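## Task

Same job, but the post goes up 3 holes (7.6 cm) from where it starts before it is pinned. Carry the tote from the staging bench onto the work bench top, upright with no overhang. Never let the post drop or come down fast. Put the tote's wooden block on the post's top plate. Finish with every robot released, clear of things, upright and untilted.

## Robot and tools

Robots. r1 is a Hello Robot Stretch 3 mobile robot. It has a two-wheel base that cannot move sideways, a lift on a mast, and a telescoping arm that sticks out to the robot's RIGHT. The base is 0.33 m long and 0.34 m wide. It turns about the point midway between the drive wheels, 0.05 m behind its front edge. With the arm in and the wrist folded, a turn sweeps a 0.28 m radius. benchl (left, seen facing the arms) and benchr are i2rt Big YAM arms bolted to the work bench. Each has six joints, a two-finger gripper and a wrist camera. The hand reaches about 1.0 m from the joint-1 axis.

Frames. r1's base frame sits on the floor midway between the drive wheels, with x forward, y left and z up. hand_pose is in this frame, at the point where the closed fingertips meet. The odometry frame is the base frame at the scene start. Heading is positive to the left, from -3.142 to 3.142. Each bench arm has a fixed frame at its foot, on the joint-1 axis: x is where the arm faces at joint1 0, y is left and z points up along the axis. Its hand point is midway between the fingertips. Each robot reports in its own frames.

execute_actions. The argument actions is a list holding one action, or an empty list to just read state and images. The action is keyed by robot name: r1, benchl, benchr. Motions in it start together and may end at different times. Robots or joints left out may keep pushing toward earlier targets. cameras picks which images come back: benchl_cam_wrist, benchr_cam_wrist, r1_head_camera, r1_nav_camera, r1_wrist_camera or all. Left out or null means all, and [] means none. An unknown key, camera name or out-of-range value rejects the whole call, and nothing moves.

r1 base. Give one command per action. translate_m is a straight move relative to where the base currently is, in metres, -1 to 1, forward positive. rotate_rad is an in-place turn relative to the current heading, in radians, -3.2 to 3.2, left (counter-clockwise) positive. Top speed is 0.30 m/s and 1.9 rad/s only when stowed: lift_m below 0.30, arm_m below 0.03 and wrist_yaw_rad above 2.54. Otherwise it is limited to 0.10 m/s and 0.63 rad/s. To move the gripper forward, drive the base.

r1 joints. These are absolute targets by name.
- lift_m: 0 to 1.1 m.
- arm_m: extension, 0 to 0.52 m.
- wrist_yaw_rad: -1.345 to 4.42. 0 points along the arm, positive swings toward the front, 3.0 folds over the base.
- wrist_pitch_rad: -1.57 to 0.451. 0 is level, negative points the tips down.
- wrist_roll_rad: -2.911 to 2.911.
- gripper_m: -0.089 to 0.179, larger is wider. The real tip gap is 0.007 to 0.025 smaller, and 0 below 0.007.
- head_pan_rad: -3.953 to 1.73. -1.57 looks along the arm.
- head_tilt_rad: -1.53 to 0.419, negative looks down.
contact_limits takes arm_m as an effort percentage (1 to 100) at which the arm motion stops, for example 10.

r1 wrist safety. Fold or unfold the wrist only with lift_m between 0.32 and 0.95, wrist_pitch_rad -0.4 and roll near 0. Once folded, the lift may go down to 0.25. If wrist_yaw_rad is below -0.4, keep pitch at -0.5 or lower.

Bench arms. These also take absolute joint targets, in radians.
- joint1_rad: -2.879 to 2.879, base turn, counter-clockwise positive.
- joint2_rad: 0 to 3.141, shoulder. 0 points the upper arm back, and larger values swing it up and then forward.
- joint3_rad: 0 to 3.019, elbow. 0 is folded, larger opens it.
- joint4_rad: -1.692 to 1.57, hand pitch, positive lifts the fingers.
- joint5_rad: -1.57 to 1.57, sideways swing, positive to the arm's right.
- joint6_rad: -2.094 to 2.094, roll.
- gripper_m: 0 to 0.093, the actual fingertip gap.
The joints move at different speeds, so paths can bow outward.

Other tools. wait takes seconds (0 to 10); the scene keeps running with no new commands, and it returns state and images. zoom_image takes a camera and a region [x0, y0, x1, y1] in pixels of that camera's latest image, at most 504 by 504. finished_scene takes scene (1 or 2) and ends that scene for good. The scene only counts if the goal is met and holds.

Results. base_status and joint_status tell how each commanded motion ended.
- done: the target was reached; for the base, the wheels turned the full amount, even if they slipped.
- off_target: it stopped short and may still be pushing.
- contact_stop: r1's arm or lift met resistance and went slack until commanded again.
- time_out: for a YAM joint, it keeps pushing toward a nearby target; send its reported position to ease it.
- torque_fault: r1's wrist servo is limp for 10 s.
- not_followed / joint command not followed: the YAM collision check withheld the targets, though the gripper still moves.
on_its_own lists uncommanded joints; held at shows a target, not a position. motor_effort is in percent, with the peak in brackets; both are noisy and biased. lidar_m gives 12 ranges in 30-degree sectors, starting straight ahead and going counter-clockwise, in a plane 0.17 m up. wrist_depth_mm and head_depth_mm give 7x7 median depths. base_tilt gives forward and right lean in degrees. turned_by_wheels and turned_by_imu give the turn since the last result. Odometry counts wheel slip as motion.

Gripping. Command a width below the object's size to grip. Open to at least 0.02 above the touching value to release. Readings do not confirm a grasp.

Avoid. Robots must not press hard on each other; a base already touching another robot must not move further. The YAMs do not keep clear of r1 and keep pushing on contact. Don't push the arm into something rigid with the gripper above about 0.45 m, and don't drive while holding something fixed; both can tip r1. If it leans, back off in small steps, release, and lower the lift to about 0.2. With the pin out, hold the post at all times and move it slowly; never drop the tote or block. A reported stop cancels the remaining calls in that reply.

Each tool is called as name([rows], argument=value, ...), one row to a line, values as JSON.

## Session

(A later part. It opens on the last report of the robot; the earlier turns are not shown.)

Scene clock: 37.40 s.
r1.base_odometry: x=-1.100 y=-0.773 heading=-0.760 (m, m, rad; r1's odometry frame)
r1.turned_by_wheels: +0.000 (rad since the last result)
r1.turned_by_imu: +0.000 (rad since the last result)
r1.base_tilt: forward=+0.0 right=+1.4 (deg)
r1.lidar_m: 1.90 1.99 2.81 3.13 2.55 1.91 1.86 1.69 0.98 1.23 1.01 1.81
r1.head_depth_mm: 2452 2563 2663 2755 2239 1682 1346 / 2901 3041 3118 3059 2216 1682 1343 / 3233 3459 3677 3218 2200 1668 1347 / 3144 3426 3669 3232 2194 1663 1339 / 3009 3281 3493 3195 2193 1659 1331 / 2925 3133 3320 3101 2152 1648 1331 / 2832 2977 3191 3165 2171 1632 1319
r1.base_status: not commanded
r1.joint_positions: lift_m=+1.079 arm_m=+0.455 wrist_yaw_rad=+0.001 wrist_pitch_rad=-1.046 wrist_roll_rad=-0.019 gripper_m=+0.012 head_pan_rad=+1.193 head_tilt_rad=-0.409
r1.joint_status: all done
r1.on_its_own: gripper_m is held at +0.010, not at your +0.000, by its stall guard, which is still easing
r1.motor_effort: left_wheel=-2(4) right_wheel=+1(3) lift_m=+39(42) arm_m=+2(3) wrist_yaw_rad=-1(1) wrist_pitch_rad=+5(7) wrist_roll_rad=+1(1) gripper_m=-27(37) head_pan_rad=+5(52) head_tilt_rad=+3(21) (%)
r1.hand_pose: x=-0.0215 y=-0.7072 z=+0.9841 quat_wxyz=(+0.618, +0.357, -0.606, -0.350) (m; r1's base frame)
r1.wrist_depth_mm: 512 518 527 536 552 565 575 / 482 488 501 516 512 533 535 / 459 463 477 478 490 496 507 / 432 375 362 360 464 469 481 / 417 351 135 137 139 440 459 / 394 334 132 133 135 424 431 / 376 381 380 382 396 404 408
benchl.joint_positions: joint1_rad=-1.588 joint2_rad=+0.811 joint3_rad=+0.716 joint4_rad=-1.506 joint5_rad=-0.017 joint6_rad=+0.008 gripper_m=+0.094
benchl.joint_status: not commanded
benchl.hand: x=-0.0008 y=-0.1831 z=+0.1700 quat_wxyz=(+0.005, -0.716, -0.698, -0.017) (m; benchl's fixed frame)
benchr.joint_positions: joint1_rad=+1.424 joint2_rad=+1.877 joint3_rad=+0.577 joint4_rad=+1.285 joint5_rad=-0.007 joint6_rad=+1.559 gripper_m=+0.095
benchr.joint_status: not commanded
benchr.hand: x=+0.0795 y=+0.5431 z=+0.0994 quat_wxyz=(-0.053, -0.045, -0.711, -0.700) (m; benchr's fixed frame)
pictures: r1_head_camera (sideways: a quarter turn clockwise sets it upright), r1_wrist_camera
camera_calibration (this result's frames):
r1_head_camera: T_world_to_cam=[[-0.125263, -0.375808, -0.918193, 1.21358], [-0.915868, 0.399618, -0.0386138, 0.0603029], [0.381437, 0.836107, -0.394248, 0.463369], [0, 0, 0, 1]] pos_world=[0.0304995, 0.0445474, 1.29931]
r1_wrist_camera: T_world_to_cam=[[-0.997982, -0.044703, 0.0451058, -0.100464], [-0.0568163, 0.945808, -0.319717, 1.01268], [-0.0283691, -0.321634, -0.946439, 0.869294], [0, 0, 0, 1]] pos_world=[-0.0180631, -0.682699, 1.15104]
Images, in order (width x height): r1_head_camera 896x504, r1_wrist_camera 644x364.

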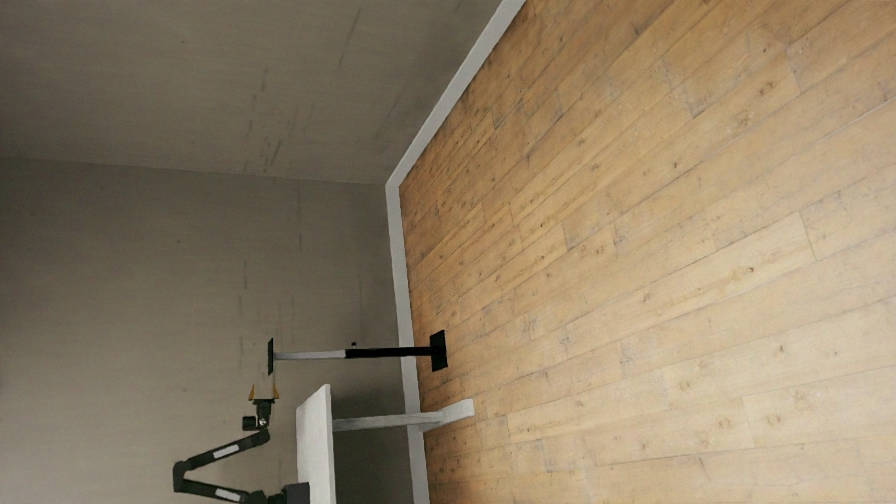

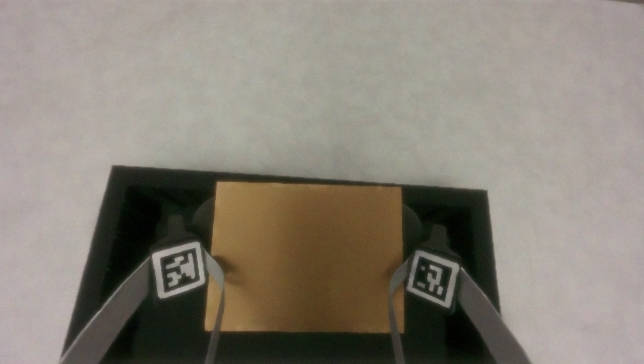

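execute_actions([
  {"r1":{"base":{"rotate_rad":1.143},"joints":{"arm_m":0.0,"gripper_m":0.02}}},
], cameras=[])

execute_actions([
  {"r1":{"base":{"translate_m":1.0},"joints":{"head_pan_rad":-1.57,"head_tilt_rad":-0.85}}},
], cameras=[])

execute_actions([
  {"r1":{"base":{"translate_m":1.0}}},
], cameras=[])

execute_actions([
  {"r1":{"base":{"translate_m":1.0}}},
], cameras=[])

execute_actions([
  {"r1":{"base":{"translate_m":0.25}}},
], cameras=[])

execute_actions([
  {"r1":{"base":{"rotate_rad":-2.73}}},
], cameras=["r1_wrist_camera","r1_head_camera"])

Scene clock: 43.77 s.
r1.base_odometry: x=-1.100 y=-0.773 heading=+0.383 (m, m, rad; r1's odometry frame)
r1.turned_by_wheels: +1.143 (rad since the last result)
r1.turned_by_imu: +1.145 (rad since the last result)
r1.base_tilt: forward=-0.1 right=+1.3 (deg)
r1.lidar_m: 3.16 3.13 2.34 1.88 1.87 1.00 0.99 1.23 1.00 1.91 1.89 2.06
r1.head_depth_mm: 3063 3315 3485 3323 2223 1685 1348 / 2720 2988 3419 3298 2234 1678 1356 / 2439 2660 2930 3042 2210 1673 1341 / 2201 2379 2592 2778 2180 1657 1338 / 2011 2134 2291 2484 2187 1655 1329 / 1847 1953 2090 2239 2177 1651 1323 / 1685 1797 1925 2043 2083 1628 1320
r1.base_status: done
r1.joint_positions: lift_m=+1.079 arm_m=+0.001 wrist_yaw_rad=+0.001 wrist_pitch_rad=-1.046 wrist_roll_rad=-0.019 gripper_m=+0.036 head_pan_rad=+1.193 head_tilt_rad=-0.408
r1.joint_status: gripper_m off_target (ended at +0.036, target +0.020); the others done
joint sent to its limit — the command would take r1.arm_m past its lower limit, so that joint was sent only as far as its limit.
r1.on_its_own: gripper_m is held at +0.035, not at your +0.020, by its stall guard, which is not easing now
r1.motor_effort: left_wheel=-4(10) right_wheel=+3(11) lift_m=+39(39) arm_m=-3(5) wrist_yaw_rad=-1(1) wrist_pitch_rad=+5(5) wrist_roll_rad=+1(1) gripper_m=-19(25) head_pan_rad=+5(4) head_tilt_rad=+3(3) (%)
r1.hand_pose: x=-0.0215 y=-0.2538 z=+0.9841 quat_wxyz=(+0.618, +0.357, -0.606, -0.350) (m; r1's base frame)
r1.wrist_depth_mm: - - - - - 568 581 / - - - - - 531 537 / - - - - - 511 517 / - - - - - - 470 / - - 136 137 139 - 454 / - - 132 133 134 - 446 / - - - 130 - - -
benchl.joint_positions: joint1_rad=-1.588 joint2_rad=+0.811 joint3_rad=+0.716 joint4_rad=-1.506 joint5_rad=-0.017 joint6_rad=+0.008 gripper_m=+0.094
benchl.joint_status: not commanded
benchl.hand: x=-0.0008 y=-0.1831 z=+0.1700 quat_wxyz=(+0.005, -0.716, -0.698, -0.017) (m; benchl's fixed frame)
benchr.joint_positions: joint1_rad=+1.424 joint2_rad=+1.877 joint3_rad=+0.577 joint4_rad=+1.285 joint5_rad=-0.007 joint6_rad=+1.559 gripper_m=+0.095
benchr.joint_status: not commanded
benchr.hand: x=+0.0795 y=+0.5431 z=+0.0994 quat_wxyz=(-0.053, -0.045, -0.711, -0.700) (m; benchr's fixed frame)
pictures: none
No camera images: the call's "cameras" was empty. Leave "cameras" out to get every camera's image.

Scene clock: 55.57 s.
r1.base_odometry: x=-0.172 y=-0.399 heading=+0.383 (m, m, rad; r1's odometry frame)
r1.turned_by_wheels: +0.000 (rad since the last result)
r1.turned_by_imu: -0.001 (rad since the last result)
r1.base_tilt: forward=+0.0 right=+1.3 (deg)
r1.lidar_m: 2.21 2.17 2.51 2.26 2.24 2.45 1.98 1.75 1.91 1.54 1.52 1.66
r1.head_depth_mm: - - - - 1436 1266 1107 / - - - - - 1262 1104 / - - - - - 1253 1108 / 1429 1565 - - - 1248 1094 / 1351 1562 1850 1740 1358 1238 1090 / 1298 1492 1758 1686 1421 1232 1087 / 1252 1432 1659 1668 1417 1222 1078
r1.base_status: done
r1.joint_positions: lift_m=+1.079 arm_m=+0.001 wrist_yaw_rad=+0.001 wrist_pitch_rad=-1.046 wrist_roll_rad=-0.019 gripper_m=+0.036 head_pan_rad=-1.563 head_tilt_rad=-0.840
r1.joint_status: all done
r1.on_its_own: gripper_m is held at +0.035, not at your +0.020, by its stall guard, which is not easing now
r1.motor_effort: left_wheel=-4(5) right_wheel=+4(8) lift_m=+39(39) arm_m=-3(3) wrist_yaw_rad=-1(1) wrist_pitch_rad=+5(5) wrist_roll_rad=+0(1) gripper_m=-19(18) head_pan_rad=-4(51) head_tilt_rad=-3(21) (%)
r1.hand_pose: x=-0.0215 y=-0.2538 z=+0.9841 quat_wxyz=(+0.618, +0.357, -0.606, -0.350) (m; r1's base frame)
r1.wrist_depth_mm: - - - - - - - / - - - - - - - / - - - - - - - / - - - - - - - / - - 136 137 139 - - / - - 132 133 134 - - / - - - 130 - - -
benchl.joint_positions: joint1_rad=-1.588 joint2_rad=+0.811 joint3_rad=+0.716 joint4_rad=-1.506 joint5_rad=-0.017 joint6_rad=+0.008 gripper_m=+0.094
benchl.joint_status: not commanded
benchl.hand: x=-0.0008 y=-0.1831 z=+0.1700 quat_wxyz=(+0.005, -0.716, -0.698, -0.017) (m; benchl's fixed frame)
benchr.joint_positions: joint1_rad=+1.424 joint2_rad=+1.877 joint3_rad=+0.577 joint4_rad=+1.285 joint5_rad=-0.007 joint6_rad=+1.559 gripper_m=+0.095
benchr.joint_status: not commanded
benchr.hand: x=+0.0795 y=+0.5431 z=+0.0994 quat_wxyz=(-0.053, -0.045, -0.711, -0.700) (m; benchr's fixed frame)
pictures: none
No camera images: the call's "cameras" was empty. Leave "cameras" out to get every camera's image.

Scene clock: 67.37 s.
r1.base_odometry: x=+0.755 y=-0.026 heading=+0.383 (m, m, rad; r1's odometry frame)
r1.turned_by_wheels: +0.000 (rad since the last result)
r1.turned_by_imu: -0.001 (rad since the last result)
r1.base_tilt: forward=-0.1 right=+1.3 (deg)
r1.lidar_m: 1.68 1.26 1.82 2.06 2.62 2.85 2.98 2.66 1.44 1.16 1.15 1.24
r1.head_depth_mm: - - - - 1436 1258 1108 / - - - - - 1262 1105 / - - - - - 1253 1100 / 1071 1174 - - - 1246 1096 / 1013 1170 1381 1609 1362 1244 1092 / 969 1111 1302 1555 1425 1235 1087 / 931 1070 1236 1483 1413 1229 1085
r1.base_status: done
r1.joint_positions: lift_m=+1.079 arm_m=+0.001 wrist_yaw_rad=+0.001 wrist_pitch_rad=-1.046 wrist_roll_rad=-0.019 gripper_m=+0.036 head_pan_rad=-1.563 head_tilt_rad=-0.840
r1.joint_status: not commanded
r1.on_its_own: gripper_m is held at +0.035, not at your +0.020, by its stall guard, which is not easing now
r1.motor_effort: left_wheel=-4(5) right_wheel=+3(7) lift_m=+39(39) arm_m=-3(3) wrist_yaw_rad=-1(1) wrist_pitch_rad=+5(5) wrist_roll_rad=+1(1) gripper_m=-19(20) head_pan_rad=-4(4) head_tilt_rad=-3(3) (%)
r1.hand_pose: x=-0.0215 y=-0.2538 z=+0.9841 quat_wxyz=(+0.618, +0.357, -0.606, -0.350) (m; r1's base frame)
r1.wrist_depth_mm: 976 - - - - - - / - - - - - - - / - - - - - - - / - - - - - - - / - - 136 137 139 - - / - - 132 134 135 - - / - - - 130 - - -
benchl.joint_positions: joint1_rad=-1.588 joint2_rad=+0.811 joint3_rad=+0.716 joint4_rad=-1.506 joint5_rad=-0.017 joint6_rad=+0.008 gripper_m=+0.094
benchl.joint_status: not commanded
benchl.hand: x=-0.0008 y=-0.1831 z=+0.1700 quat_wxyz=(+0.005, -0.716, -0.698, -0.017) (m; benchl's fixed frame)
benchr.joint_positions: joint1_rad=+1.424 joint2_rad=+1.877 joint3_rad=+0.577 joint4_rad=+1.285 joint5_rad=-0.007 joint6_rad=+1.559 gripper_m=+0.095
benchr.joint_status: not commanded
benchr.hand: x=+0.0795 y=+0.5431 z=+0.0994 quat_wxyz=(-0.053, -0.045, -0.711, -0.700) (m; benchr's fixed frame)
pictures: none
No camera images: the call's "cameras" was empty. Leave "cameras" out to get every camera's image.

Scene clock: 79.17 s.
r1.base_odometry: x=+1.683 y=+0.348 heading=+0.383 (m, m, rad; r1's odometry frame)
r1.turned_by_wheels: +0.000 (rad since the last result)
r1.turned_by_imu: -0.001 (rad since the last result)
r1.base_tilt: forward=+0.0 right=+1.3 (deg)
r1.lidar_m: 0.74 0.74 0.53 0.55 2.99 3.26 3.62 1.99 0.97 0.78 0.77 0.84
r1.head_depth_mm: - - - - 1439 1263 1108 / - - - - - 1262 1108 / - - - - - 1250 1104 / 705 775 - - - 1243 1097 / 669 772 911 1072 1338 1245 1090 / 642 737 861 1037 1303 1235 1091 / 619 706 821 982 1215 1229 1083
r1.base_status: done
r1.joint_positions: lift_m=+1.079 arm_m=+0.001 wrist_yaw_rad=+0.001 wrist_pitch_rad=-1.046 wrist_roll_rad=-0.019 gripper_m=+0.036 head_pan_rad=-1.563 head_tilt_rad=-0.840
r1.joint_status: not commanded
r1.on_its_own: gripper_m is held at +0.035, not at your +0.020, by its stall guard, which is not easing now
r1.motor_effort: left_wheel=-3(4) right_wheel=+3(8) lift_m=+39(39) arm_m=-3(3) wrist_yaw_rad=-1(1) wrist_pitch_rad=+5(5) wrist_roll_rad=+1(1) gripper_m=-19(19) head_pan_rad=-4(4) head_tilt_rad=-3(4) (%)
r1.hand_pose: x=-0.0215 y=-0.2538 z=+0.9841 quat_wxyz=(+0.618, +0.357, -0.606, -0.350) (m; r1's base frame)
r1.wrist_depth_mm: 585 636 721 806 949 - - / 705 780 870 - - - - / 832 958 - - - - - / - - - - - - - / - - 136 137 139 - - / - - 132 133 134 - - / - - - 131 - - -
benchl.joint_positions: joint1_rad=-1.588 joint2_rad=+0.811 joint3_rad=+0.716 joint4_rad=-1.506 joint5_rad=-0.017 joint6_rad=+0.008 gripper_m=+0.094
benchl.joint_status: not commanded
benchl.hand: x=-0.0008 y=-0.1831 z=+0.1700 quat_wxyz=(+0.005, -0.716, -0.698, -0.017) (m; benchl's fixed frame)
benchr.joint_positions: joint1_rad=+1.424 joint2_rad=+1.877 joint3_rad=+0.577 joint4_rad=+1.285 joint5_rad=-0.007 joint6_rad=+1.559 gripper_m=+0.095
benchr.joint_status: not commanded
benchr.hand: x=+0.0795 y=+0.5431 z=+0.0994 quat_wxyz=(-0.053, -0.045, -0.711, -0.700) (m; benchr's fixed frame)
pictures: none
No camera images: the call's "cameras" was empty. Leave "cameras" out to get every camera's image.

Scene clock: 83.53 s.
r1.base_odometry: x=+1.915 y=+0.441 heading=+0.382 (m, m, rad; r1's odometry frame)
r1.turned_by_wheels: +0.000 (rad since the last result)
r1.turned_by_imu: +0.000 (rad since the last result)
r1.base_tilt: forward=+0.0 right=+1.4 (deg)
r1.lidar_m: 0.51 0.51 0.55 0.52 0.86 3.36 3.87 1.75 0.85 0.68 0.68 0.64
r1.head_depth_mm: - - - - 1435 1262 1112 / - - - - - 1251 1110 / - - - - - 1250 1102 / 615 676 - - - 1246 1092 / 582 672 796 935 1234 1241 1090 / 559 642 752 904 1145 1236 1086 / 539 614 713 854 1060 1214 1084
r1.base_status: done
r1.joint_positions: lift_m=+1.079 arm_m=+0.001 wrist_yaw_rad=+0.001 wrist_pitch_rad=-1.046 wrist_roll_rad=-0.019 gripper_m=+0.036 head_pan_rad=-1.563 head_tilt_rad=-0.840
r1.joint_status: not commanded
r1.on_its_own: gripper_m is held at +0.035, not at your +0.020, by its stall guard, which is not easing now
r1.motor_effort: left_wheel=-3(4) right_wheel=+3(7) lift_m=+39(39) arm_m=-3(3) wrist_yaw_rad=-1(1) wrist_pitch_rad=+5(5) wrist_roll_rad=+0(1) gripper_m=-19(19) head_pan_rad=-4(4) head_tilt_rad=-3(3) (%)
r1.hand_pose: x=-0.0215 y=-0.2538 z=+0.9841 quat_wxyz=(+0.618, +0.357, -0.606, -0.350) (m; r1's base frame)
r1.wrist_depth_mm: 482 535 591 673 766 945 - / 576 635 730 835 - - - / 690 792 939 - - - - / 855 - - - - - - / 909 - 136 136 139 - - / 860 - 132 133 134 - - / 769 - - 131 - - -
benchl.joint_positions: joint1_rad=-1.588 joint2_rad=+0.811 joint3_rad=+0.716 joint4_rad=-1.506 joint5_rad=-0.017 joint6_rad=+0.008 gripper_m=+0.094
benchl.joint_status: not commanded
benchl.hand: x=-0.0008 y=-0.1831 z=+0.1700 quat_wxyz=(+0.005, -0.716, -0.698, -0.017) (m; benchl's fixed frame)
benchr.joint_positions: joint1_rad=+1.424 joint2_rad=+1.877 joint3_rad=+0.577 joint4_rad=+1.285 joint5_rad=-0.007 joint6_rad=+1.559 gripper_m=+0.095
benchr.joint_status: not commanded
benchr.hand: x=+0.0795 y=+0.5431 z=+0.0994 quat_wxyz=(-0.053, -0.045, -0.711, -0.700) (m; benchr's fixed frame)
pictures: none
No camera images: the call's "cameras" was empty. Leave "cameras" out to get every camera's image.

Scene clock: 88.83 s.
r1.base_odometry: x=+1.915 y=+0.441 heading=-2.347 (m, m, rad; r1's odometry frame)
r1.turned_by_wheels: -2.730 (rad since the last result)
r1.turned_by_imu: -2.735 (rad since the last result)
r1.base_tilt: forward=+0.0 right=+1.3 (deg)
r1.lidar_m: 2.55 0.95 0.70 0.68 0.70 0.52 0.50 0.53 0.53 0.52 3.20 4.23
r1.head_depth_mm: - - - - 1229 1220 1106 / - - - - - 1260 1107 / - - - - - 1234 1100 / 1604 1303 - - - 1216 1093 / 1691 1190 949 1748 1357 1242 1088 / 2640 1288 971 1682 1420 1236 1087 / 2624 2640 2037 1686 1418 1230 1083
r1.base_status: done
r1.joint_positions: lift_m=+1.079 arm_m=+0.001 wrist_yaw_rad=+0.001 wrist_pitch_rad=-1.046 wrist_roll_rad=-0.019 gripper_m=+0.036 head_pan_rad=-1.563 head_tilt_rad=-0.840
r1.joint_status: not commanded
r1.on_its_own: gripper_m is held at +0.035, not at your +0.020, by its stall guard, which is not easing now
r1.motor_effort: left_wheel=+4(8) right_wheel=-4(8) lift_m=+39(39) arm_m=-3(4) wrist_yaw_rad=-1(1) wrist_pitch_rad=+5(5) wrist_roll_rad=+1(1) gripper_m=-20(20) head_pan_rad=-3(4) head_tilt_rad=-3(3) (%)
r1.hand_pose: x=-0.0215 y=-0.2538 z=+0.9841 quat_wxyz=(+0.618, +0.357, -0.606, -0.350) (m; r1's base frame)
r1.wrist_depth_mm: - - - - 322 620 562 / - - - - - 851 572 / - - - - - 850 570 / - - - 940 - 826 549 / - - 136 137 139 791 541 / - - 132 133 134 750 533 / - - - 130 - 725 537
benchl.joint_positions: joint1_rad=-1.588 joint2_rad=+0.811 joint3_rad=+0.716 joint4_rad=-1.506 joint5_rad=-0.017 joint6_rad=+0.008 gripper_m=+0.094
benchl.joint_status: not commanded
benchl.hand: x=-0.0008 y=-0.1831 z=+0.1700 quat_wxyz=(+0.005, -0.716, -0.698, -0.017) (m; benchl's fixed frame)
benchr.joint_positions: joint1_rad=+1.424 joint2_rad=+1.877 joint3_rad=+0.577 joint4_rad=+1.285 joint5_rad=-0.007 joint6_rad=+1.559 gripper_m=+0.095
benchr.joint_status: not commanded
benchr.hand: x=+0.0795 y=+0.5431 z=+0.0994 quat_wxyz=(-0.053, -0.045, -0.711, -0.700) (m; benchr's fixed frame)
pictures: r1_head_camera (sideways: a quarter turn clockwise sets it upright), r1_wrist_camera
camera_calibration (this result's frames):
r1_head_camera: T_world_to_cam=[[-0.0280365, 0.742921, -0.668792, 0.88784], [0.998776, -0.0064504, -0.0490351, 0.0621659], [-0.0407432, -0.669348, -0.741831, 0.918136], [0, 0, 0, 1]] pos_world=[0.000209869, -0.0446413, 1.27793]
r1_wrist_camera: T_world_to_cam=[[-0.997982, -0.0447014, 0.0451049, -0.0801945], [-0.0568144, 0.945808, -0.319717, 0.583859], [-0.0283688, -0.321634, -0.946439, 1.01512], [0, 0, 0, 1]] pos_world=[-0.0180632, -0.229306, 1.15104]
Images, in order (width x height): r1_head_camera 896x504, r1_wrist_camera 644x364.

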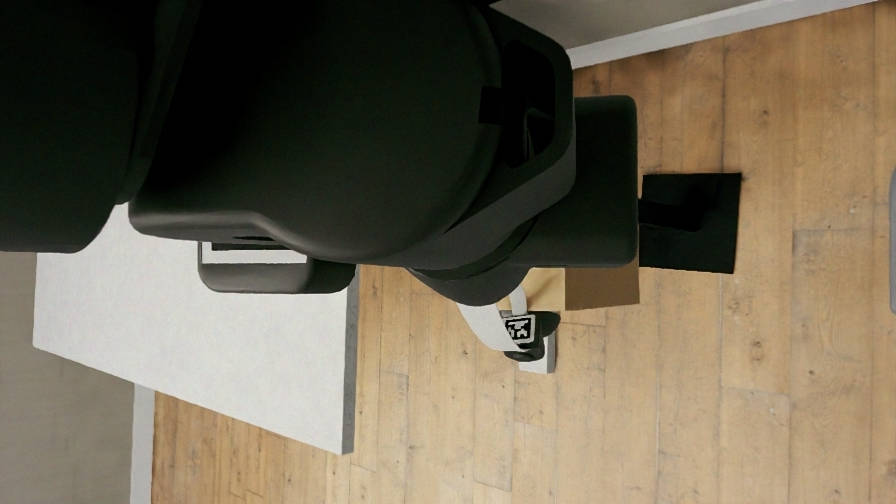

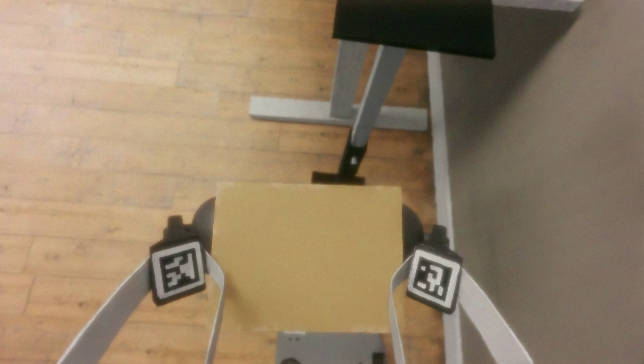

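execute_actions([
  {"r1":{"base":{"translate_m":-0.095},"joints":{"lift_m":1.1}}},
], cameras=[])

execute_actions([
  {"r1":{"joints":{"arm_m":0.28}}},
], cameras=["r1_wrist_camera","benchr_cam_wrist"])

Scene clock: 92.27 s.
r1.base_odometry: x=+1.981 y=+0.509 heading=-2.347 (m, m, rad; r1's odometry frame)
r1.turned_by_wheels: +0.000 (rad since the last result)
r1.turned_by_imu: +0.000 (rad since the last result)
r1.base_tilt: forward=-0.1 right=+1.3 (deg)
r1.lidar_m: 2.55 0.95 0.70 0.68 0.58 0.42 0.41 0.43 0.59 0.51 3.21 4.29
r1.head_depth_mm: - - - - 1053 1040 1025 / - - - - 1354 1240 1103 / - - - - 1357 1249 1101 / 1723 - - - 375 1217 1100 / 1705 1186 894 1740 1361 1232 1094 / 2508 1175 972 1685 1421 1233 1089 / 2627 2646 968 1678 1420 1231 1083
r1.base_status: done
r1.joint_positions: lift_m=+1.098 arm_m=+0.001 wrist_yaw_rad=+0.001 wrist_pitch_rad=-1.046 wrist_roll_rad=-0.019 gripper_m=+0.036 head_pan_rad=-1.563 head_tilt_rad=-0.840
r1.joint_status: all done
joint sent to its limit — the command would take r1.lift_m past its upper limit, so that joint was sent only as far as its limit.
r1.on_its_own: gripper_m is held at +0.035, not at your +0.020, by its stall guard, which is not easing now
r1.motor_effort: left_wheel=+4(4) right_wheel=-4(8) lift_m=+39(39) arm_m=-3(3) wrist_yaw_rad=-1(1) wrist_pitch_rad=+5(5) wrist_roll_rad=+1(1) gripper_m=-19(20) head_pan_rad=-4(3) head_tilt_rad=-3(3) (%)
r1.hand_pose: x=-0.0215 y=-0.2538 z=+1.0025 quat_wxyz=(+0.618, +0.357, -0.606, -0.350) (m; r1's base frame)
r1.wrist_depth_mm: - - - 343 957 651 464 / - - - - - 679 458 / - - - - - 677 452 / - - - - - 665 448 / - - 136 137 139 649 441 / - - 132 133 134 606 434 / - - - 131 922 592 426
benchl.joint_positions: joint1_rad=-1.588 joint2_rad=+0.811 joint3_rad=+0.716 joint4_rad=-1.506 joint5_rad=-0.017 joint6_rad=+0.008 gripper_m=+0.094
benchl.joint_status: not commanded
benchl.hand: x=-0.0008 y=-0.1831 z=+0.1700 quat_wxyz=(+0.005, -0.716, -0.698, -0.017) (m; benchl's fixed frame)
benchr.joint_positions: joint1_rad=+1.424 joint2_rad=+1.877 joint3_rad=+0.577 joint4_rad=+1.285 joint5_rad=-0.007 joint6_rad=+1.559 gripper_m=+0.095
benchr.joint_status: not commanded
benchr.hand: x=+0.0795 y=+0.5431 z=+0.0994 quat_wxyz=(-0.053, -0.045, -0.711, -0.700) (m; benchr's fixed frame)
pictures: none
No camera images: the call's "cameras" was empty. Leave "cameras" out to get every camera's image.

Scene clock: 95.53 s.
r1.base_odometry: x=+1.981 y=+0.509 heading=-2.347 (m, m, rad; r1's odometry frame)
r1.turned_by_wheels: +0.000 (rad since the last result)
r1.turned_by_imu: +0.000 (rad since the last result)
r1.base_tilt: forward=-0.1 right=+1.4 (deg)
r1.lidar_m: 2.55 0.96 0.70 0.68 0.58 0.42 0.41 0.42 0.59 0.51 3.19 4.32
r1.head_depth_mm: 1116 1100 971 1068 1058 1037 1020 / 1515 1221 977 1537 1396 1226 1106 / 752 717 656 1690 1440 1251 1101 / - 511 548 1129 1374 1208 1099 / 1701 1195 896 1674 1435 1234 1086 / 2500 1175 967 1672 1427 1238 1088 / 2642 2616 961 1674 1405 1230 1077
r1.base_status: not commanded
r1.joint_positions: lift_m=+1.098 arm_m=+0.280 wrist_yaw_rad=+0.001 wrist_pitch_rad=-1.046 wrist_roll_rad=-0.019 gripper_m=+0.036 head_pan_rad=-1.563 head_tilt_rad=-0.840
r1.joint_status: all done
r1.on_its_own: gripper_m is held at +0.035, not at your +0.020, by its stall guard, which is not easing now
r1.motor_effort: left_wheel=+4(4) right_wheel=-4(4) lift_m=+39(39) arm_m=+3(4) wrist_yaw_rad=-1(1) wrist_pitch_rad=+5(5) wrist_roll_rad=+1(0) gripper_m=-19(19) head_pan_rad=-4(4) head_tilt_rad=-3(3) (%)
r1.hand_pose: x=-0.0215 y=-0.5321 z=+1.0025 quat_wxyz=(+0.618, +0.357, -0.606, -0.350) (m; r1's base frame)
r1.wrist_depth_mm: - 547 565 558 248 584 465 / - 518 518 531 534 557 462 / - - - 517 521 527 452 / - - 283 283 976 667 447 / - - 136 137 139 653 446 / - - 132 133 135 611 435 / - - 244 241 847 585 431
benchl.joint_positions: joint1_rad=-1.588 joint2_rad=+0.811 joint3_rad=+0.716 joint4_rad=-1.506 joint5_rad=-0.017 joint6_rad=+0.008 gripper_m=+0.094
benchl.joint_status: not commanded
benchl.hand: x=-0.0008 y=-0.1831 z=+0.1700 quat_wxyz=(+0.005, -0.716, -0.698, -0.017) (m; benchl's fixed frame)
benchr.joint_positions: joint1_rad=+1.424 joint2_rad=+1.877 joint3_rad=+0.577 joint4_rad=+1.285 joint5_rad=-0.007 joint6_rad=+1.559 gripper_m=+0.095
benchr.joint_status: not commanded
benchr.hand: x=+0.0795 y=+0.5431 z=+0.0994 quat_wxyz=(-0.053, -0.045, -0.711, -0.700) (m; benchr's fixed frame)
pictures: benchr_cam_wrist, r1_wrist_camera
camera_calibration (this result's frames):
benchr_cam_wrist: T_world_to_cam=[[0.0118325, -0.0180057, -0.999768, 0.108483], [-0.886657, -0.462423, -0.00216565, 0.327622], [-0.462277, 0.886477, -0.0214365, -0.320477], [0, 0, 0, 1]] pos_world=[0.141056, 0.437549, 0.102298]
r1_wrist_camera: T_world_to_cam=[[-0.997982, -0.0447008, 0.0451048, -0.0934599], [-0.0568138, 0.945809, -0.319715, 0.852901], [-0.028369, -0.321632, -0.94644, 0.942983], [0, 0, 0, 1]] pos_world=[-0.0180633, -0.507565, 1.16938]
Images, in order (width x height): benchr_cam_wrist 504x504, r1_wrist_camera 644x364.

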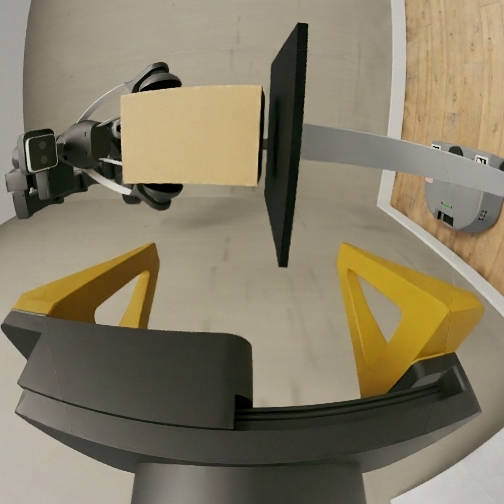

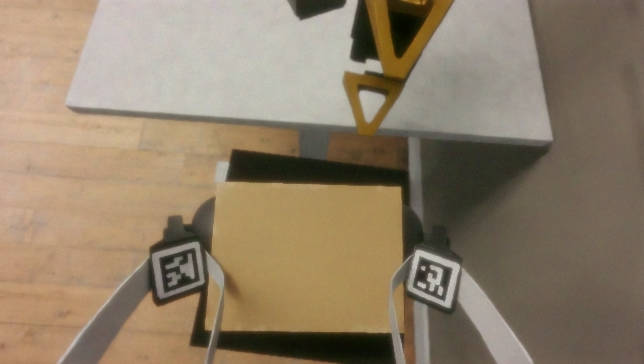

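execute_actions([
  {"r1":{"joints":{"lift_m":1.073}}},
], cameras=["benchr_cam_wrist"])

execute_actions([
  {"r1":{"joints":{"gripper_m":0.13}}},
], cameras=[])

execute_actions([
  {"r1":{"joints":{"arm_m":0.0}},"benchr":{"joints":{"joint2_rad":2.0,"joint3_rad":0.75,"joint4_rad":1.23,"gripper_m":0.07}}},
], cameras=["benchr_cam_wrist"])

execute_actions([
  {"r1":{"joints":{"lift_m":0.354,"wrist_roll_rad":0,"gripper_m":0.08}}},
], cameras=[])

execute_actions([
  {"r1":{"joints":{"wrist_pitch_rad":0}}},
], cameras=["r1_wrist_camera"])

Scene clock: 98.83 s.
r1.base_odometry: x=+1.981 y=+0.509 heading=-2.347 (m, m, rad; r1's odometry frame)
r1.turned_by_wheels: +0.000 (rad since the last result)
r1.turned_by_imu: +0.000 (rad since the last result)
r1.base_tilt: forward=+0.0 right=+1.3 (deg)
r1.lidar_m: 2.56 0.96 0.70 0.68 0.58 0.43 0.41 0.43 0.59 0.51 3.21 4.32
r1.head_depth_mm: 1119 1099 973 1076 1054 1036 1023 / 1497 1227 973 1539 1394 1233 1104 / 762 726 654 1671 1449 1245 1105 / - 518 554 1135 1373 1217 1099 / 1698 1215 893 1657 1433 1238 1090 / 2513 1178 968 1680 1422 1226 1087 / 2618 2623 965 1676 1414 1225 1085
r1.base_status: not commanded
r1.joint_positions: lift_m=+1.081 arm_m=+0.280 wrist_yaw_rad=+0.001 wrist_pitch_rad=-1.000 wrist_roll_rad=-0.018 gripper_m=+0.036 head_pan_rad=-1.563 head_tilt_rad=-0.840
r1.joint_status: lift_m contact_stop (moved -0.016 of -0.025)
r1.on_its_own: gripper_m is held at +0.035, not at your +0.020, by its stall guard, which is not easing now; lift_m is slack since a contact_stop, until your next command for it (your +1.073 is given up)
r1.motor_effort: left_wheel=+2(4) right_wheel=-1(4) lift_m=+25(41) arm_m=+2(3) wrist_yaw_rad=-1(1) wrist_pitch_rad=-9(14) wrist_roll_rad=+0(1) gripper_m=-21(21) head_pan_rad=-4(4) head_tilt_rad=-3(3) (%)
r1.hand_pose: x=-0.0215 y=-0.5429 z=+0.9915 quat_wxyz=(+0.626, +0.342, -0.615, -0.336) (m; r1's base frame)
r1.wrist_depth_mm: - 565 563 573 235 608 461 / - 522 526 531 350 565 465 / - 507 511 505 509 537 455 / - - - 278 - 669 452 / - - 137 139 142 649 445 / - - 130 132 133 608 435 / - - 229 231 862 598 436
benchl.joint_positions: joint1_rad=-1.588 joint2_rad=+0.811 joint3_rad=+0.716 joint4_rad=-1.506 joint5_rad=-0.017 joint6_rad=+0.008 gripper_m=+0.094
benchl.joint_status: not commanded
benchl.hand: x=-0.0008 y=-0.1831 z=+0.1700 quat_wxyz=(+0.005, -0.716, -0.698, -0.017) (m; benchl's fixed frame)
benchr.joint_positions: joint1_rad=+1.424 joint2_rad=+1.877 joint3_rad=+0.577 joint4_rad=+1.285 joint5_rad=-0.007 joint6_rad=+1.559 gripper_m=+0.095
benchr.joint_status: not commanded
benchr.hand: x=+0.0795 y=+0.5431 z=+0.0994 quat_wxyz=(-0.053, -0.045, -0.711, -0.700) (m; benchr's fixed frame)
pictures: benchr_cam_wrist
camera_calibration (this result's frames):
benchr_cam_wrist: T_world_to_cam=[[0.0118325, -0.0180057, -0.999768, 0.108483], [-0.886657, -0.462423, -0.00216565, 0.327622], [-0.462277, 0.886477, -0.0214365, -0.320477], [0, 0, 0, 1]] pos_world=[0.141056, 0.437549, 0.102298]
Images, in order (width x height): benchr_cam_wrist 504x504.

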